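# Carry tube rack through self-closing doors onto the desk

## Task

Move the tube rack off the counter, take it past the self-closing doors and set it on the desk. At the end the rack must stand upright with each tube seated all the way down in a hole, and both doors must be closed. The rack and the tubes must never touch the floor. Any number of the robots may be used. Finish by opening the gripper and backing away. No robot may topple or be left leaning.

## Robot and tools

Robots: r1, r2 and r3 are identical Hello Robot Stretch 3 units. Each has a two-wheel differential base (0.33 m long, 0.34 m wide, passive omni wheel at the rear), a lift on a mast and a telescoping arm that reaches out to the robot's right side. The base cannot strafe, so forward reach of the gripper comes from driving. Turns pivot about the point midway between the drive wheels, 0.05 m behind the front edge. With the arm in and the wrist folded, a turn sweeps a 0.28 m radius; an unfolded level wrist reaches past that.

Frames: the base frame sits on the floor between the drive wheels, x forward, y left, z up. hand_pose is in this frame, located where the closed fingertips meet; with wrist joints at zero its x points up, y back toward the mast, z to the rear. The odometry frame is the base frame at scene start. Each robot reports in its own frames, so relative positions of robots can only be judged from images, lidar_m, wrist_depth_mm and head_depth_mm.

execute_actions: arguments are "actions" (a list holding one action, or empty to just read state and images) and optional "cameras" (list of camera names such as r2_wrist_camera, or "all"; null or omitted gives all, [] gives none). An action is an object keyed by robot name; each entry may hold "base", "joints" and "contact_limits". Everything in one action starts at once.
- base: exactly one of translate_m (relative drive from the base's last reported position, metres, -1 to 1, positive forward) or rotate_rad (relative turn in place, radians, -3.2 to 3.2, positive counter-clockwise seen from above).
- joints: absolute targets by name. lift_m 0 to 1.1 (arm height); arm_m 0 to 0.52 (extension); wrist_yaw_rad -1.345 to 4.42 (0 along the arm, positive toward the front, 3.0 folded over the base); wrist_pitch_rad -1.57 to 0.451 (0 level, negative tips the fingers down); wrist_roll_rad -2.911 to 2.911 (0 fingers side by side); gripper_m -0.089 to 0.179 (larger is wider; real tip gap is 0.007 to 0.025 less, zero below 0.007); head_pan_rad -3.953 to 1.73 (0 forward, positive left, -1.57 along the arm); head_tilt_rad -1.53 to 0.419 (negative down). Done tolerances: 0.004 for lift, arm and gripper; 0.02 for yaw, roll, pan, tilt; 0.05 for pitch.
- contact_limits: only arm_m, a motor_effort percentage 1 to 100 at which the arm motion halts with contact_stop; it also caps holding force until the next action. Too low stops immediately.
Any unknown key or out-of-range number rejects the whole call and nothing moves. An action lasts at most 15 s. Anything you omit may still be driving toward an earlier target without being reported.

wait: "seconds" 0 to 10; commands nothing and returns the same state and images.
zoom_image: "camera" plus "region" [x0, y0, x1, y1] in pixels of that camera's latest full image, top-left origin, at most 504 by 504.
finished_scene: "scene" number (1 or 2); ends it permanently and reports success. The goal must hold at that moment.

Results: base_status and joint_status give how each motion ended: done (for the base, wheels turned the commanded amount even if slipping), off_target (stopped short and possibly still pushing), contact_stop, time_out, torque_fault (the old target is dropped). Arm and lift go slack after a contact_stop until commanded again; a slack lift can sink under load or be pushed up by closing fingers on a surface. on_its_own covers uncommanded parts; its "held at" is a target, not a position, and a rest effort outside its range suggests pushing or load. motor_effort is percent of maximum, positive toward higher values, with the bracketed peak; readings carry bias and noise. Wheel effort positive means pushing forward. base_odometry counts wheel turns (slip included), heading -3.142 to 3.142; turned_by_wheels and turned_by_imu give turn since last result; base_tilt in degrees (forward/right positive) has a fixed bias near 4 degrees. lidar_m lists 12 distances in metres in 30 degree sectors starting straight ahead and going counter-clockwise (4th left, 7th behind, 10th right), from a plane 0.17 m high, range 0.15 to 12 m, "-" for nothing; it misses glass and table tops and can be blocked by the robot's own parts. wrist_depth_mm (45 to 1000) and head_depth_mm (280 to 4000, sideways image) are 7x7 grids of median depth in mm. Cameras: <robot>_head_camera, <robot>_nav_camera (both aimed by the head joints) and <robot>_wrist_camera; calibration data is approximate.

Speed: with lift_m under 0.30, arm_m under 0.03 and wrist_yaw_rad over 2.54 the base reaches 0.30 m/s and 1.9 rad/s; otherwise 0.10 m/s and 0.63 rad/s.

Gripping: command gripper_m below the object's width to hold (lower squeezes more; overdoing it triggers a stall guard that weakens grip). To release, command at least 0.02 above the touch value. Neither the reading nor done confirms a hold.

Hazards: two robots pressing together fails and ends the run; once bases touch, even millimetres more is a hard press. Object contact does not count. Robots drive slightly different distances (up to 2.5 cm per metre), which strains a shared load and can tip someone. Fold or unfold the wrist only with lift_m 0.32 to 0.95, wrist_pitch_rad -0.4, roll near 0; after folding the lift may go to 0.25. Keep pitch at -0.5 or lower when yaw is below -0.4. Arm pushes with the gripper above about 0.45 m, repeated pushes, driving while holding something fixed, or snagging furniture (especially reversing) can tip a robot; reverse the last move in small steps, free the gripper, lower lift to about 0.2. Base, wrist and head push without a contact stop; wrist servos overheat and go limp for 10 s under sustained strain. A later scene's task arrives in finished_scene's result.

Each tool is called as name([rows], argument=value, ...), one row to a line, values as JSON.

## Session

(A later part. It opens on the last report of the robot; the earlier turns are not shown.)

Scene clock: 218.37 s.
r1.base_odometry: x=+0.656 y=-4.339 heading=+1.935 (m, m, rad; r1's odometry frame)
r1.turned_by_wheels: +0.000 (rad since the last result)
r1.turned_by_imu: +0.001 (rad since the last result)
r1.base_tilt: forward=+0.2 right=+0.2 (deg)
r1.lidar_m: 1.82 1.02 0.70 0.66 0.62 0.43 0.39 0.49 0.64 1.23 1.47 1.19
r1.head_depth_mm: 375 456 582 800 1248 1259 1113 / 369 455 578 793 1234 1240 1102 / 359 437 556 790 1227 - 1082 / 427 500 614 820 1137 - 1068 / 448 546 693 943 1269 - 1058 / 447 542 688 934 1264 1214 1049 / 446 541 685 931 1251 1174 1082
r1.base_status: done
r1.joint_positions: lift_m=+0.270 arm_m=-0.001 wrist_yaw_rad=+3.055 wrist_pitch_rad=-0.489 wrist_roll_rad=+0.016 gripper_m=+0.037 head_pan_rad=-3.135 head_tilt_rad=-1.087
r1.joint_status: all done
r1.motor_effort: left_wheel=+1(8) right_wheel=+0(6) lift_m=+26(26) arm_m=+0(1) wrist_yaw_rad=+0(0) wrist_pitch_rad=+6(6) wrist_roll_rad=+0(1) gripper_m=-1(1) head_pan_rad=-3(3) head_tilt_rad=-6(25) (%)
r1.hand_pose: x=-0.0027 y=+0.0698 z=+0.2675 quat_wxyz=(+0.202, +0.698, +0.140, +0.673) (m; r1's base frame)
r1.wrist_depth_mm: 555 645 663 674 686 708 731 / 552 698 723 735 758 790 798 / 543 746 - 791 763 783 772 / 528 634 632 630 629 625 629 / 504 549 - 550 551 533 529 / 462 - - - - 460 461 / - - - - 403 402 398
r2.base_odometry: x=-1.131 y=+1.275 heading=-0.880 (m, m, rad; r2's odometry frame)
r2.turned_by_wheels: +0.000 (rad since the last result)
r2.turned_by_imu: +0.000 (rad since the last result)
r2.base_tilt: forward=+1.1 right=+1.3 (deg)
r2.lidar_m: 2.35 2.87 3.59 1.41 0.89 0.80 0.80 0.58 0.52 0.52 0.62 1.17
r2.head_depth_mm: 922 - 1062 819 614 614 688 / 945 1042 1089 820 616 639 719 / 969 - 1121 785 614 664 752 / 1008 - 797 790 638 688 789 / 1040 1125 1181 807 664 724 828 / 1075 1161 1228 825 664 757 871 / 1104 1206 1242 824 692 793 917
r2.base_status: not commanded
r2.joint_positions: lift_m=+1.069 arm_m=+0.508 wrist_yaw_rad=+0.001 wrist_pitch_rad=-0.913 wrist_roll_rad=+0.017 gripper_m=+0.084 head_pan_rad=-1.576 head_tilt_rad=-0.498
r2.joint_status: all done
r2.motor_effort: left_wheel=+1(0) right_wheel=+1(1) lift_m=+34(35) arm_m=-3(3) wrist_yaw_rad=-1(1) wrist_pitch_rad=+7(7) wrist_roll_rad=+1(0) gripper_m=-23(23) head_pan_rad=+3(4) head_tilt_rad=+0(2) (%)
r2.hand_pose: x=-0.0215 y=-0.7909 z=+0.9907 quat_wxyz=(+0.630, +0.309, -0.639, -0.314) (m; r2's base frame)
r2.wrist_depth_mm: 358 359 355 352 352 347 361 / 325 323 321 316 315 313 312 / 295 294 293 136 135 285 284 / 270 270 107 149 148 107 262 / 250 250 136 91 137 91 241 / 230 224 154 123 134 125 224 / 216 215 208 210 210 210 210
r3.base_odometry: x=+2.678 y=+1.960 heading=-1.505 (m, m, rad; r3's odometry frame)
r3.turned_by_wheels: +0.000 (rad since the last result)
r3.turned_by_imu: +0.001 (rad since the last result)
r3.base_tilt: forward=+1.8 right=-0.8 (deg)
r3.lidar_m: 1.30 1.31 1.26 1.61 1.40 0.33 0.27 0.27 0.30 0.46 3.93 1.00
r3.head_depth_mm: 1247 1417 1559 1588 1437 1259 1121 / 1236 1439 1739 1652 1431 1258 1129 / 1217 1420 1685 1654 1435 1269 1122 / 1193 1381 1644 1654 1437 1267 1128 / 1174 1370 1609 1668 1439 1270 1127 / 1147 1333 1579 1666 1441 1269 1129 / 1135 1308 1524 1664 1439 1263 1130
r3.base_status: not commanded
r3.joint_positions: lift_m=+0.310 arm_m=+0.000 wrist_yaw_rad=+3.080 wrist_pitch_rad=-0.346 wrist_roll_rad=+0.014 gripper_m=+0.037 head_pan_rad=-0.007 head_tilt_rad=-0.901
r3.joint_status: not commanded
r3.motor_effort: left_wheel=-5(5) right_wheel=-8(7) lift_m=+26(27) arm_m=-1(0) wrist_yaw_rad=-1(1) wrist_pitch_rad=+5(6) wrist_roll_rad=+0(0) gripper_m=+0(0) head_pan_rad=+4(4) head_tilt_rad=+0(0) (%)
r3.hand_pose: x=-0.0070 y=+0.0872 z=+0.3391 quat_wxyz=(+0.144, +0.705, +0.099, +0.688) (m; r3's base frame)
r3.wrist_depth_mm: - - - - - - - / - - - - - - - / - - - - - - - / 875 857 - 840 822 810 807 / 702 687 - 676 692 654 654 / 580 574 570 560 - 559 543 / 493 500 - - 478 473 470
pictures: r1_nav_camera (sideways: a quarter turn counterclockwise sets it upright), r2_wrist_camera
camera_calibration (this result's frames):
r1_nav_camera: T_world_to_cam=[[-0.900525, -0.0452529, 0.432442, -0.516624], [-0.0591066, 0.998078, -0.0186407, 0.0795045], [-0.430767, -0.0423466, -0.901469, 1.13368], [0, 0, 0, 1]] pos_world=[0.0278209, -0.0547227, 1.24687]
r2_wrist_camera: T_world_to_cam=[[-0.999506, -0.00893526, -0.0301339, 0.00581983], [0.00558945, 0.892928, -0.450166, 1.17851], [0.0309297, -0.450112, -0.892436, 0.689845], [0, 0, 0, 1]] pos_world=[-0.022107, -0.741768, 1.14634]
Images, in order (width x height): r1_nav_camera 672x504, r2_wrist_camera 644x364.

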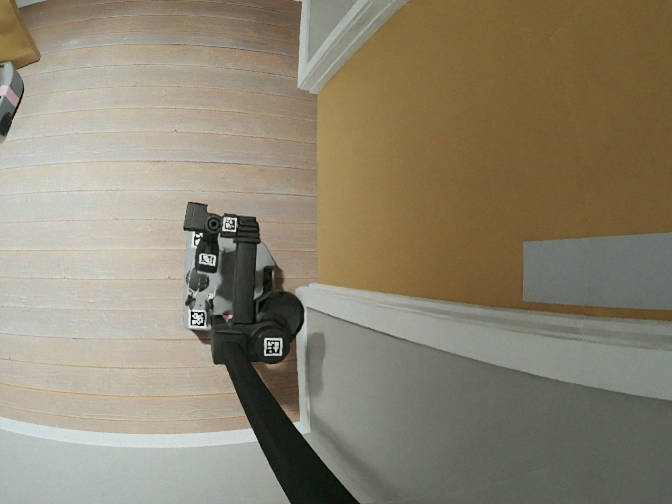

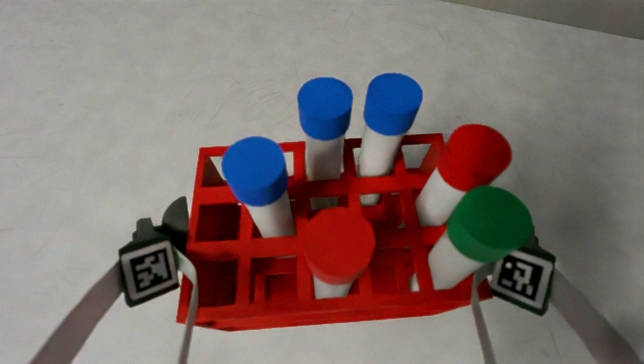

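execute_actions([
  {"r2":{"joints":{"arm_m":0.0}},"r1":{"base":{"rotate_rad":0.75},"joints":{"lift_m":0.31}}},
], cameras=[])

execute_actions([
  {"r2":{"base":{"rotate_rad":0.6},"joints":{"head_pan_rad":1.5,"head_tilt_rad":-0.7}},"r1":{"base":{"translate_m":-0.22}}},
], cameras=["r2_wrist_camera"])

execute_actions([
  {"r2":{"base":{"translate_m":0.2},"joints":{"lift_m":0.95,"wrist_yaw_rad":1.57}},"r1":{"base":{"rotate_rad":-0.7}}},
], cameras=[])

execute_actions([
  {"r2":{"base":{"translate_m":0.4}},"r1":{"base":{"translate_m":-0.35}}},
], cameras=["r2_wrist_camera","r1_nav_camera","r2_nav_camera"])

Scene clock: 235.53 s.
r1.base_odometry: x=+0.656 y=-4.339 heading=+2.685 (m, m, rad; r1's odometry frame)
r1.turned_by_wheels: +0.750 (rad since the last result)
r1.turned_by_imu: +0.744 (rad since the last result)
r1.base_tilt: forward=+0.2 right=+0.1 (deg)
r1.lidar_m: 0.82 0.67 0.66 0.50 0.39 0.42 0.53 0.81 1.44 1.34 1.19 1.67
r1.head_depth_mm: 455 523 615 743 805 945 1114 / 493 572 682 841 1038 1126 1102 / 533 629 762 971 1275 - 1086 / 582 698 872 1147 1330 - 1066 / 642 786 1010 1374 1311 - 1057 / 718 896 1201 1430 1288 1214 1053 / 811 1016 1291 1420 1284 1188 1088
r1.base_status: done
r1.joint_positions: lift_m=+0.310 arm_m=-0.001 wrist_yaw_rad=+3.055 wrist_pitch_rad=-0.489 wrist_roll_rad=+0.016 gripper_m=+0.037 head_pan_rad=-3.135 head_tilt_rad=-1.087
r1.joint_status: all done
r1.motor_effort: left_wheel=-2(9) right_wheel=+1(5) lift_m=+52(54) arm_m=+1(0) wrist_yaw_rad=+0(2) wrist_pitch_rad=+6(6) wrist_roll_rad=+0(1) gripper_m=+0(0) head_pan_rad=-3(3) head_tilt_rad=-7(6) (%)
r1.hand_pose: x=-0.0027 y=+0.0698 z=+0.3066 quat_wxyz=(+0.202, +0.698, +0.140, +0.673) (m; r1's base frame)
r1.wrist_depth_mm: 314 376 537 667 703 607 533 / 347 402 592 730 758 647 562 / 391 426 - 801 806 707 610 / 440 466 557 694 696 703 633 / 477 518 572 585 605 577 581 / 495 534 - - - 500 502 / 450 - - - 440 438 439
r2.base_odometry: x=-1.131 y=+1.275 heading=-0.880 (m, m, rad; r2's odometry frame)
r2.turned_by_wheels: +0.000 (rad since the last result)
r2.turned_by_imu: +0.000 (rad since the last result)
r2.base_tilt: forward=+1.1 right=+1.4 (deg)
r2.lidar_m: 2.36 2.86 3.60 1.41 0.88 0.80 0.80 0.58 0.52 0.52 0.62 1.17
r2.head_depth_mm: 932 999 - - - - - / 955 1025 - - - - - / 983 1061 - - - - - / 1012 1091 1163 865 - 325 351 / 1040 1128 1185 826 665 692 350 / 1071 1172 1226 825 667 750 889 / 1102 1199 1243 826 693 794 921
r2.base_status: not commanded
r2.joint_positions: lift_m=+1.069 arm_m=+0.003 wrist_yaw_rad=+0.001 wrist_pitch_rad=-0.914 wrist_roll_rad=+0.017 gripper_m=+0.084 head_pan_rad=-1.576 head_tilt_rad=-0.498
r2.joint_status: all done
joint sent to its limit — the command would take r2.arm_m past its lower limit, so that joint was sent only as far as its limit.
r2.motor_effort: left_wheel=+1(0) right_wheel=+1(1) lift_m=+34(34) arm_m=-3(3) wrist_yaw_rad=-1(1) wrist_pitch_rad=+8(8) wrist_roll_rad=+1(0) gripper_m=-22(23) head_pan_rad=+4(4) head_tilt_rad=+0(0) (%)
r2.hand_pose: x=-0.0215 y=-0.2852 z=+0.9905 quat_wxyz=(+0.630, +0.310, -0.639, -0.315) (m; r2's base frame)
r2.wrist_depth_mm: 524 414 374 359 355 354 351 / 707 573 477 360 327 321 316 / - 789 578 145 135 335 310 / - - 106 147 149 106 399 / - - 136 91 137 91 503 / - - 154 123 134 126 964 / - - - - - - 984
r3.base_odometry: x=+2.678 y=+1.960 heading=-1.505 (m, m, rad; r3's odometry frame)
r3.turned_by_wheels: +0.000 (rad since the last result)
r3.turned_by_imu: +0.001 (rad since the last result)
r3.base_tilt: forward=+1.7 right=-0.7 (deg)
r3.lidar_m: 1.30 1.31 1.27 1.61 1.40 0.33 0.27 0.27 0.30 0.46 3.94 1.00
r3.head_depth_mm: 1257 1416 1564 1563 1425 1262 1121 / 1241 1435 1738 1653 1430 1259 1129 / 1207 1397 1672 1653 1434 1263 1117 / 1194 1375 1649 1663 1435 1271 1127 / 1176 1354 1611 1663 1444 1260 1124 / 1150 1330 1571 1660 1430 1266 1134 / 1136 1310 1546 1673 1434 1273 1133
r3.base_status: not commanded
r3.joint_positions: lift_m=+0.310 arm_m=+0.000 wrist_yaw_rad=+3.080 wrist_pitch_rad=-0.346 wrist_roll_rad=+0.014 gripper_m=+0.037 head_pan_rad=-0.007 head_tilt_rad=-0.901
r3.joint_status: not commanded
r3.motor_effort: left_wheel=-5(5) right_wheel=-8(8) lift_m=+26(27) arm_m=+0(0) wrist_yaw_rad=+0(0) wrist_pitch_rad=+5(5) wrist_roll_rad=+0(0) gripper_m=+0(0) head_pan_rad=+3(5) head_tilt_rad=+0(1) (%)
r3.hand_pose: x=-0.0070 y=+0.0872 z=+0.3391 quat_wxyz=(+0.144, +0.705, +0.099, +0.688) (m; r3's base frame)
r3.wrist_depth_mm: - - - - - - - / - - - - - - - / - - - - - - - / 862 851 - 835 834 821 807 / 694 687 - 668 686 651 662 / 579 583 575 560 - 547 551 / 492 501 - - 482 475 470
pictures: none
No camera images: the call's "cameras" was empty. Leave "cameras" out to get every camera's image.

Scene clock: 239.00 s.
r1.base_odometry: x=+0.854 y=-4.436 heading=+2.685 (m, m, rad; r1's odometry frame)
r1.turned_by_wheels: +0.000 (rad since the last result)
r1.turned_by_imu: +0.001 (rad since the last result)
r1.base_tilt: forward=+0.1 right=+0.2 (deg)
r1.lidar_m: 0.99 0.80 0.58 0.29 0.31 0.31 0.34 0.52 1.30 1.38 1.27 2.00
r1.head_depth_mm: 292 326 382 463 585 715 879 / 306 356 424 525 687 875 1089 / 333 391 476 604 796 - 1083 / 363 436 541 718 965 - 1065 / 400 490 627 877 1269 - 1060 / 445 561 748 1133 1292 1210 1050 / 506 654 927 1288 1289 1184 1089
r1.base_status: done
r1.joint_positions: lift_m=+0.310 arm_m=-0.001 wrist_yaw_rad=+3.055 wrist_pitch_rad=-0.489 wrist_roll_rad=+0.016 gripper_m=+0.037 head_pan_rad=-3.135 head_tilt_rad=-1.087
r1.joint_status: not commanded
r1.motor_effort: left_wheel=-2(7) right_wheel=+2(2) lift_m=+52(52) arm_m=+1(1) wrist_yaw_rad=-2(0) wrist_pitch_rad=+6(6) wrist_roll_rad=-1(0) gripper_m=+0(1) head_pan_rad=-3(3) head_tilt_rad=-6(7) (%)
r1.hand_pose: x=-0.0027 y=+0.0698 z=+0.3066 quat_wxyz=(+0.202, +0.698, +0.140, +0.673) (m; r1's base frame)
r1.wrist_depth_mm: 256 288 305 384 588 721 629 / 270 311 339 424 697 769 672 / 279 338 - 478 782 816 717 / 299 359 427 532 705 693 690 / 317 389 469 567 605 581 578 / 332 390 - - - 498 499 / 334 - - - 436 441 447
r2.base_odometry: x=-1.131 y=+1.275 heading=-0.280 (m, m, rad; r2's odometry frame)
r2.turned_by_wheels: +0.600 (rad since the last result)
r2.turned_by_imu: +0.606 (rad since the last result)
r2.base_tilt: forward=+1.1 right=+1.3 (deg)
r2.lidar_m: 3.04 3.60 1.27 0.85 0.80 0.81 0.56 0.52 0.52 0.66 1.40 2.38
r2.head_depth_mm: 1193 1413 1677 1918 1674 1410 1231 / 1097 1250 1455 1738 1661 1418 1226 / 1004 1128 1284 1502 1629 1405 1228 / 924 1030 1157 1324 1542 1406 1224 / 852 948 1050 1192 1379 1406 1223 / 792 870 961 1079 1232 1350 1223 / 743 809 889 988 1111 1263 1251
r2.base_status: done
r2.joint_positions: lift_m=+1.069 arm_m=+0.003 wrist_yaw_rad=+0.001 wrist_pitch_rad=-0.914 wrist_roll_rad=+0.017 gripper_m=+0.084 head_pan_rad=+1.493 head_tilt_rad=-0.692
r2.joint_status: all done
r2.motor_effort: left_wheel=+0(4) right_wheel=+2(6) lift_m=+34(34) arm_m=-3(3) wrist_yaw_rad=-1(1) wrist_pitch_rad=+8(8) wrist_roll_rad=+1(0) gripper_m=-23(23) head_pan_rad=+4(58) head_tilt_rad=-3(21) (%)
r2.hand_pose: x=-0.0215 y=-0.2852 z=+0.9905 quat_wxyz=(+0.630, +0.310, -0.639, -0.315) (m; r2's base frame)
r2.wrist_depth_mm: - - - 686 471 361 352 / - - - 712 481 395 322 / - - - 138 133 406 322 / - - 145 149 147 115 373 / - - 137 91 138 91 407 / - - 154 124 134 125 438 / - - - - - 745 549
r3.base_odometry: x=+2.678 y=+1.960 heading=-1.505 (m, m, rad; r3's odometry frame)
r3.turned_by_wheels: +0.000 (rad since the last result)
r3.turned_by_imu: +0.001 (rad since the last result)
r3.base_tilt: forward=+1.7 right=-0.7 (deg)
r3.lidar_m: 1.30 1.31 1.58 1.37 1.40 0.33 0.27 0.27 0.30 0.46 3.93 0.99
r3.head_depth_mm: 1255 1426 1557 1574 1424 1254 1119 / 1233 1433 1724 1641 1439 1271 1125 / 1216 1406 1692 1661 1447 1265 1124 / 1192 1380 1655 1654 1436 1265 1131 / 1180 1359 1603 1672 1446 1267 1131 / 1153 1341 1571 1662 1428 1270 1129 / 1141 1310 1550 1673 1438 1270 1136
r3.base_status: not commanded
r3.joint_positions: lift_m=+0.310 arm_m=+0.000 wrist_yaw_rad=+3.080 wrist_pitch_rad=-0.346 wrist_roll_rad=+0.014 gripper_m=+0.037 head_pan_rad=-0.007 head_tilt_rad=-0.901
r3.joint_status: not commanded
r3.motor_effort: left_wheel=-5(5) right_wheel=-7(8) lift_m=+26(27) arm_m=+0(0) wrist_yaw_rad=-1(1) wrist_pitch_rad=+5(5) wrist_roll_rad=+0(0) gripper_m=+0(0) head_pan_rad=+4(5) head_tilt_rad=+0(2) (%)
r3.hand_pose: x=-0.0070 y=+0.0872 z=+0.3391 quat_wxyz=(+0.144, +0.705, +0.099, +0.688) (m; r3's base frame)
r3.wrist_depth_mm: - - - - - - - / - - - - - - - / - - - - - - - / 891 862 - 849 830 817 809 / 700 682 - 676 691 648 647 / 579 569 576 553 - 549 548 / 493 502 - - 478 468 469
pictures: r2_wrist_camera
camera_calibration (this result's frames):
r2_wrist_camera: T_world_to_cam=[[-0.999506, -0.00890595, -0.0301396, 0.0103473], [0.00558528, 0.893406, -0.449215, 0.726134], [0.0309276, -0.449161, -0.892915, 0.918058], [0, 0, 0, 1]] pos_world=[-0.0221069, -0.236284, 1.14625]
Images, in order (width x height): r2_wrist_camera 644x364.

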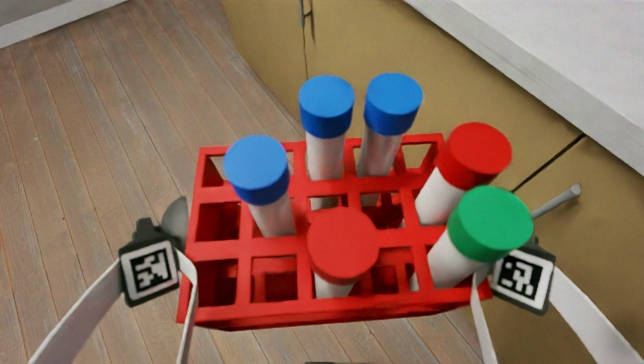

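Scene clock: 242.17 s.
r1.base_odometry: x=+0.854 y=-4.436 heading=+1.985 (m, m, rad; r1's odometry frame)
r1.turned_by_wheels: -0.700 (rad since the last result)
r1.turned_by_imu: -0.694 (rad since the last result)
r1.base_tilt: forward=+0.2 right=+0.1 (deg)
r1.lidar_m: 2.01 1.16 0.83 0.80 0.31 0.29 0.31 0.32 0.43 0.76 1.34 1.27
r1.head_depth_mm: 291 334 410 471 605 1015 1115 / 291 335 425 566 702 1088 1097 / 293 337 426 584 844 - 1081 / 293 338 429 583 846 - 1070 / 294 339 429 587 924 - 1060 / 294 340 431 588 929 1216 1050 / 295 340 431 589 935 1181 1080
r1.base_status: done
r1.joint_positions: lift_m=+0.310 arm_m=-0.001 wrist_yaw_rad=+3.055 wrist_pitch_rad=-0.489 wrist_roll_rad=+0.016 gripper_m=+0.037 head_pan_rad=-3.135 head_tilt_rad=-1.087
r1.joint_status: not commanded
r1.motor_effort: left_wheel=+2(5) right_wheel=-1(4) lift_m=+52(52) arm_m=+0(0) wrist_yaw_rad=+0(1) wrist_pitch_rad=+7(6) wrist_roll_rad=-1(0) gripper_m=-1(0) head_pan_rad=-3(3) head_tilt_rad=-6(6) (%)
r1.hand_pose: x=-0.0027 y=+0.0698 z=+0.3066 quat_wxyz=(+0.202, +0.698, +0.140, +0.673) (m; r1's base frame)
r1.wrist_depth_mm: 293 406 793 796 828 826 851 / 273 404 874 893 906 901 899 / 272 426 - 869 835 872 855 / 285 418 607 691 690 693 688 / 314 393 568 582 600 583 577 / 355 377 - - - 503 502 / 347 - - - 444 443 437
r2.base_odometry: x=-0.939 y=+1.220 heading=-0.280 (m, m, rad; r2's odometry frame)
r2.turned_by_wheels: +0.000 (rad since the last result)
r2.turned_by_imu: +0.001 (rad since the last result)
r2.base_tilt: forward=+1.1 right=+1.3 (deg)
r2.lidar_m: 2.89 3.42 1.45 0.98 0.92 0.93 0.73 0.68 0.69 0.86 2.22 2.26
r2.head_depth_mm: 1397 1628 1932 2020 1670 1418 1224 / 1266 1438 1673 1916 1668 1411 1226 / 1153 1283 1493 1738 1663 1412 1225 / 1062 1178 1329 1524 1627 1413 1226 / 985 1088 1213 1371 1550 1412 1225 / 914 1001 1106 1247 1412 1416 1229 / 853 932 1021 1134 1281 1397 1213
r2.base_status: done
r2.joint_positions: lift_m=+0.950 arm_m=+0.003 wrist_yaw_rad=+1.568 wrist_pitch_rad=-0.914 wrist_roll_rad=+0.017 gripper_m=+0.084 head_pan_rad=+1.493 head_tilt_rad=-0.692
r2.joint_status: all done
r2.motor_effort: left_wheel=-1(3) right_wheel=+2(6) lift_m=+16(31) arm_m=-3(3) wrist_yaw_rad=+2(3) wrist_pitch_rad=+8(8) wrist_roll_rad=+0(1) gripper_m=-22(22) head_pan_rad=+5(5) head_tilt_rad=-4(3) (%)
r2.hand_pose: x=+0.1160 y=-0.1484 z=+0.8715 quat_wxyz=(+0.668, +0.671, -0.234, +0.221) (m; r2's base frame)
r2.wrist_depth_mm: - - - - - - - / - - - - - - - / - - - 136 159 - - / - - 145 148 147 109 - / - - 136 91 138 91 - / - 962 154 124 134 125 975 / 921 914 186 919 898 897 899
r3.base_odometry: x=+2.678 y=+1.960 heading=-1.505 (m, m, rad; r3's odometry frame)
r3.turned_by_wheels: +0.000 (rad since the last result)
r3.turned_by_imu: +0.001 (rad since the last result)
r3.base_tilt: forward=+1.7 right=-0.7 (deg)
r3.lidar_m: 1.30 1.31 1.50 1.36 1.40 0.33 0.27 0.27 0.30 0.46 3.94 1.00
r3.head_depth_mm: 1255 1409 1557 1584 1437 1254 1117 / 1233 1435 1717 1648 1434 1261 1128 / 1215 1418 1686 1653 1431 1267 1127 / 1187 1376 1647 1649 1427 1270 1127 / 1179 1357 1611 1661 1434 1266 1127 / 1163 1339 1591 1658 1430 1272 1128 / 1130 1297 1548 1662 1442 1262 1129
r3.base_status: not commanded
r3.joint_positions: lift_m=+0.310 arm_m=+0.000 wrist_yaw_rad=+3.080 wrist_pitch_rad=-0.346 wrist_roll_rad=+0.014 gripper_m=+0.037 head_pan_rad=-0.007 head_tilt_rad=-0.901
r3.joint_status: not commanded
r3.motor_effort: left_wheel=-5(5) right_wheel=-8(8) lift_m=+26(27) arm_m=+0(0) wrist_yaw_rad=+0(0) wrist_pitch_rad=+5(5) wrist_roll_rad=+0(0) gripper_m=+0(0) head_pan_rad=+3(5) head_tilt_rad=+1(0) (%)
r3.hand_pose: x=-0.0070 y=+0.0872 z=+0.3391 quat_wxyz=(+0.144, +0.705, +0.099, +0.688) (m; r3's base frame)
r3.wrist_depth_mm: - - - - - - - / - - - - - - - / - - - - - - - / 862 873 - 832 834 818 814 / 698 695 - 672 694 657 659 / 578 572 569 558 - 552 544 / 498 506 - - 480 477 473
pictures: none
No camera images: the call's "cameras" was empty. Leave "cameras" out to get every camera's image.

Scene clock: 247.17 s.
r1.base_odometry: x=+0.994 y=-4.756 heading=+1.985 (m, m, rad; r1's odometry frame)
r1.turned_by_wheels: +0.000 (rad since the last result)
r1.turned_by_imu: +0.016 (rad since the last result)
r1.base_tilt: forward=+0.2 right=+0.2 (deg)
r1.lidar_m: 2.33 1.15 0.18 0.17 1.88 0.36 0.27 0.27 0.28 0.41 1.34 1.58
r1.head_depth_mm: 332 1887 1683 1487 1336 1263 485 / 303 372 1599 1477 1328 1232 608 / 295 347 457 685 1322 - 894 / 288 327 419 585 855 - 1066 / - 310 390 529 819 - 1060 / - 301 363 481 710 1028 1059 / - 293 341 441 628 1001 1084
r1.base_status: translate_m off_target (by the wheels' count: -0.3499 of -0.3500)
r1.joint_positions: lift_m=+0.310 arm_m=-0.001 wrist_yaw_rad=+3.055 wrist_pitch_rad=-0.489 wrist_roll_rad=+0.016 gripper_m=+0.037 head_pan_rad=-3.135 head_tilt_rad=-1.090
r1.joint_status: not commanded
r1.motor_effort: left_wheel=-17(49) right_wheel=-13(32) lift_m=+50(52) arm_m=+0(0) wrist_yaw_rad=-1(0) wrist_pitch_rad=+6(6) wrist_roll_rad=-1(1) gripper_m=-1(0) head_pan_rad=-3(3) head_tilt_rad=-4(6) (%)
r1.hand_pose: x=-0.0027 y=+0.0697 z=+0.3067 quat_wxyz=(+0.202, +0.698, +0.140, +0.673) (m; r1's base frame)
r1.wrist_depth_mm: - - - 215 206 223 862 / - - - 238 228 910 926 / 872 868 - 269 257 831 868 / 698 705 699 299 294 697 683 / 588 588 587 344 369 586 584 / 509 531 - - - 502 502 / 461 - - - 448 443 444
r2.base_odometry: x=-0.555 y=+1.109 heading=-0.280 (m, m, rad; r2's odometry frame)
r2.turned_by_wheels: +0.000 (rad since the last result)
r2.turned_by_imu: +0.002 (rad since the last result)
r2.base_tilt: forward=+1.1 right=+1.3 (deg)
r2.lidar_m: 2.59 3.10 1.66 1.05 1.15 1.16 1.08 1.00 1.01 1.27 1.99 2.03
r2.head_depth_mm: 1766 2052 2355 2033 1670 1415 1226 / 1556 1800 2115 2028 1667 1420 1227 / 1136 1304 1542 1852 1668 1410 1226 / 938 1049 1197 1376 1587 1414 1227 / 3091 3338 2595 1675 1603 1403 1219 / 2667 2891 1388 1576 1659 1405 1225 / 1077 1175 1293 1426 1585 1405 1213
r2.base_status: done
r2.joint_positions: lift_m=+0.950 arm_m=+0.003 wrist_yaw_rad=+1.568 wrist_pitch_rad=-0.914 wrist_roll_rad=+0.017 gripper_m=+0.084 head_pan_rad=+1.493 head_tilt_rad=-0.692
r2.joint_status: not commanded
r2.motor_effort: left_wheel=-1(4) right_wheel=+2(4) lift_m=+16(16) arm_m=-3(3) wrist_yaw_rad=+2(2) wrist_pitch_rad=+8(8) wrist_roll_rad=+0(1) gripper_m=-22(22) head_pan_rad=+4(5) head_tilt_rad=-3(5) (%)
r2.hand_pose: x=+0.1160 y=-0.1484 z=+0.8715 quat_wxyz=(+0.668, +0.671, -0.234, +0.221) (m; r2's base frame)
r2.wrist_depth_mm: - - - - - - - / - - - - - - - / - - - 132 136 - - / - - 107 149 147 106 - / - - 135 91 138 91 - / - 948 154 124 134 125 996 / 905 942 186 896 893 914 891
r3.base_odometry: x=+2.678 y=+1.960 heading=-1.505 (m, m, rad; r3's odometry frame)
r3.turned_by_wheels: +0.000 (rad since the last result)
r3.turned_by_imu: +0.001 (rad since the last result)
r3.base_tilt: forward=+1.7 right=-0.8 (deg)
r3.lidar_m: 1.30 1.31 1.58 1.63 1.41 0.33 0.27 0.27 0.29 0.46 3.91 1.00
r3.head_depth_mm: 1257 1417 1569 1575 1435 1251 1119 / 1233 1450 1713 1665 1440 1266 1129 / 1219 1412 1678 1662 1421 1253 1125 / 1190 1382 1649 1648 1440 1271 1130 / 1171 1360 1612 1668 1441 1265 1126 / 1156 1327 1571 1664 1436 1270 1135 / 1140 1302 1540 1675 1434 1264 1124
r3.base_status: not commanded
r3.joint_positions: lift_m=+0.310 arm_m=+0.000 wrist_yaw_rad=+3.080 wrist_pitch_rad=-0.346 wrist_roll_rad=+0.014 gripper_m=+0.037 head_pan_rad=-0.007 head_tilt_rad=-0.901
r3.joint_status: not commanded
r3.motor_effort: left_wheel=-5(5) right_wheel=-8(8) lift_m=+26(27) arm_m=-1(0) wrist_yaw_rad=+0(0) wrist_pitch_rad=+6(6) wrist_roll_rad=+0(0) gripper_m=+0(0) head_pan_rad=+5(4) head_tilt_rad=+0(0) (%)
r3.hand_pose: x=-0.0070 y=+0.0872 z=+0.3391 quat_wxyz=(+0.144, +0.705, +0.099, +0.688) (m; r3's base frame)
r3.wrist_depth_mm: - - - - - - - / - - - - - - - / - - - - - - - / 874 855 - 837 837 809 809 / 694 690 - 677 687 660 650 / 582 572 568 565 - 555 549 / 497 499 - - 479 470 471
pictures: r1_nav_camera (sideways: a quarter turn counterclockwise sets it upright), r2_nav_camera (sideways: a quarter turn counterclockwise sets it upright), r2_wrist_camera
camera_calibration (this result's frames):
r1_nav_camera: T_world_to_cam=[[-0.901849, -0.0451571, 0.429685, -0.513024], [-0.0589332, 0.998085, -0.0188005, 0.0797113], [-0.428013, -0.0422779, -0.902783, 1.13538], [0, 0, 0, 1]] pos_world=[0.0279827, -0.0547241, 1.24694]
r2_nav_camera: T_world_to_cam=[[0.0434761, 0.634282, 0.771879, -0.960722], [0.995047, -0.0966276, 0.0233565, 0.0127793], [0.0893994, 0.76704, -0.635341, 0.787514], [0, 0, 0, 1]] pos_world=[-0.0413508, 0.0065485, 1.2416]
r2_wrist_camera: T_world_to_cam=[[0.00495172, -0.999534, -0.0301335, -0.118169], [-0.893458, 0.0091117, -0.449055, 0.522561], [0.44912, 0.0291466, -0.892996, 0.891527], [0, 0, 0, 1]] pos_world=[0.0670689, -0.14886, 1.02723]
Images, in order (width x height): r1_nav_camera 672x504, r2_nav_camera 672x504, r2_wrist_camera 644x364.

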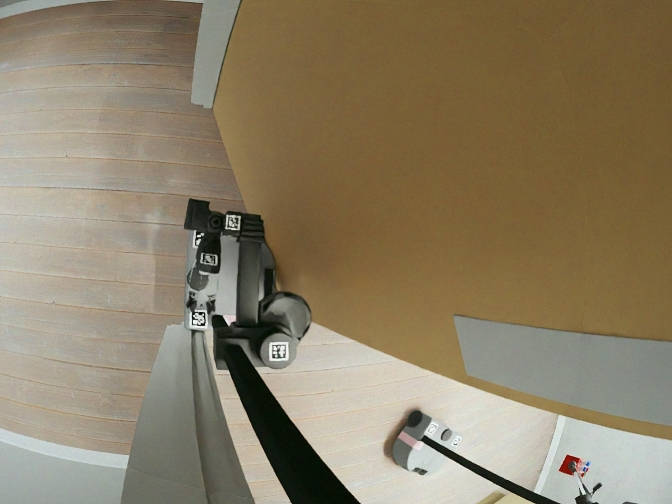

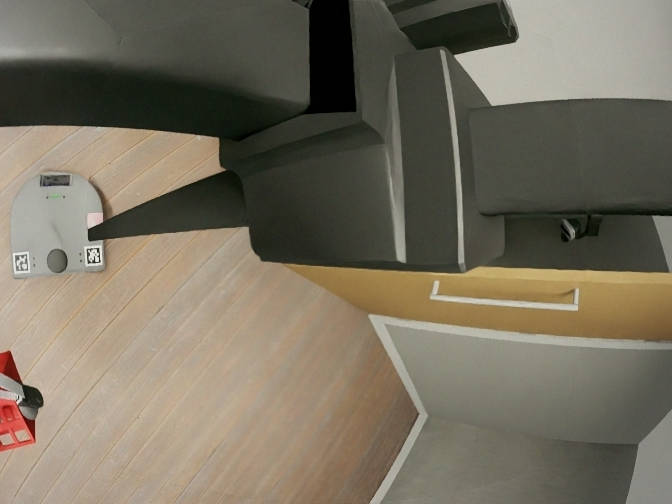

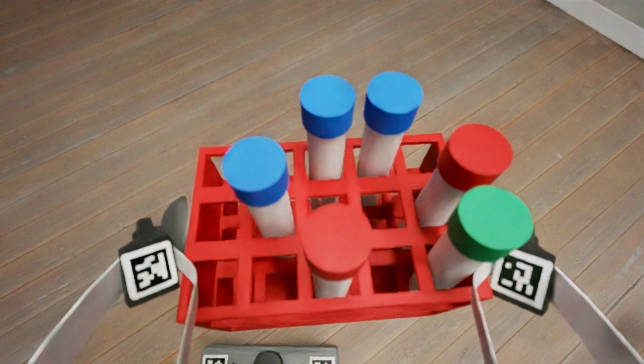

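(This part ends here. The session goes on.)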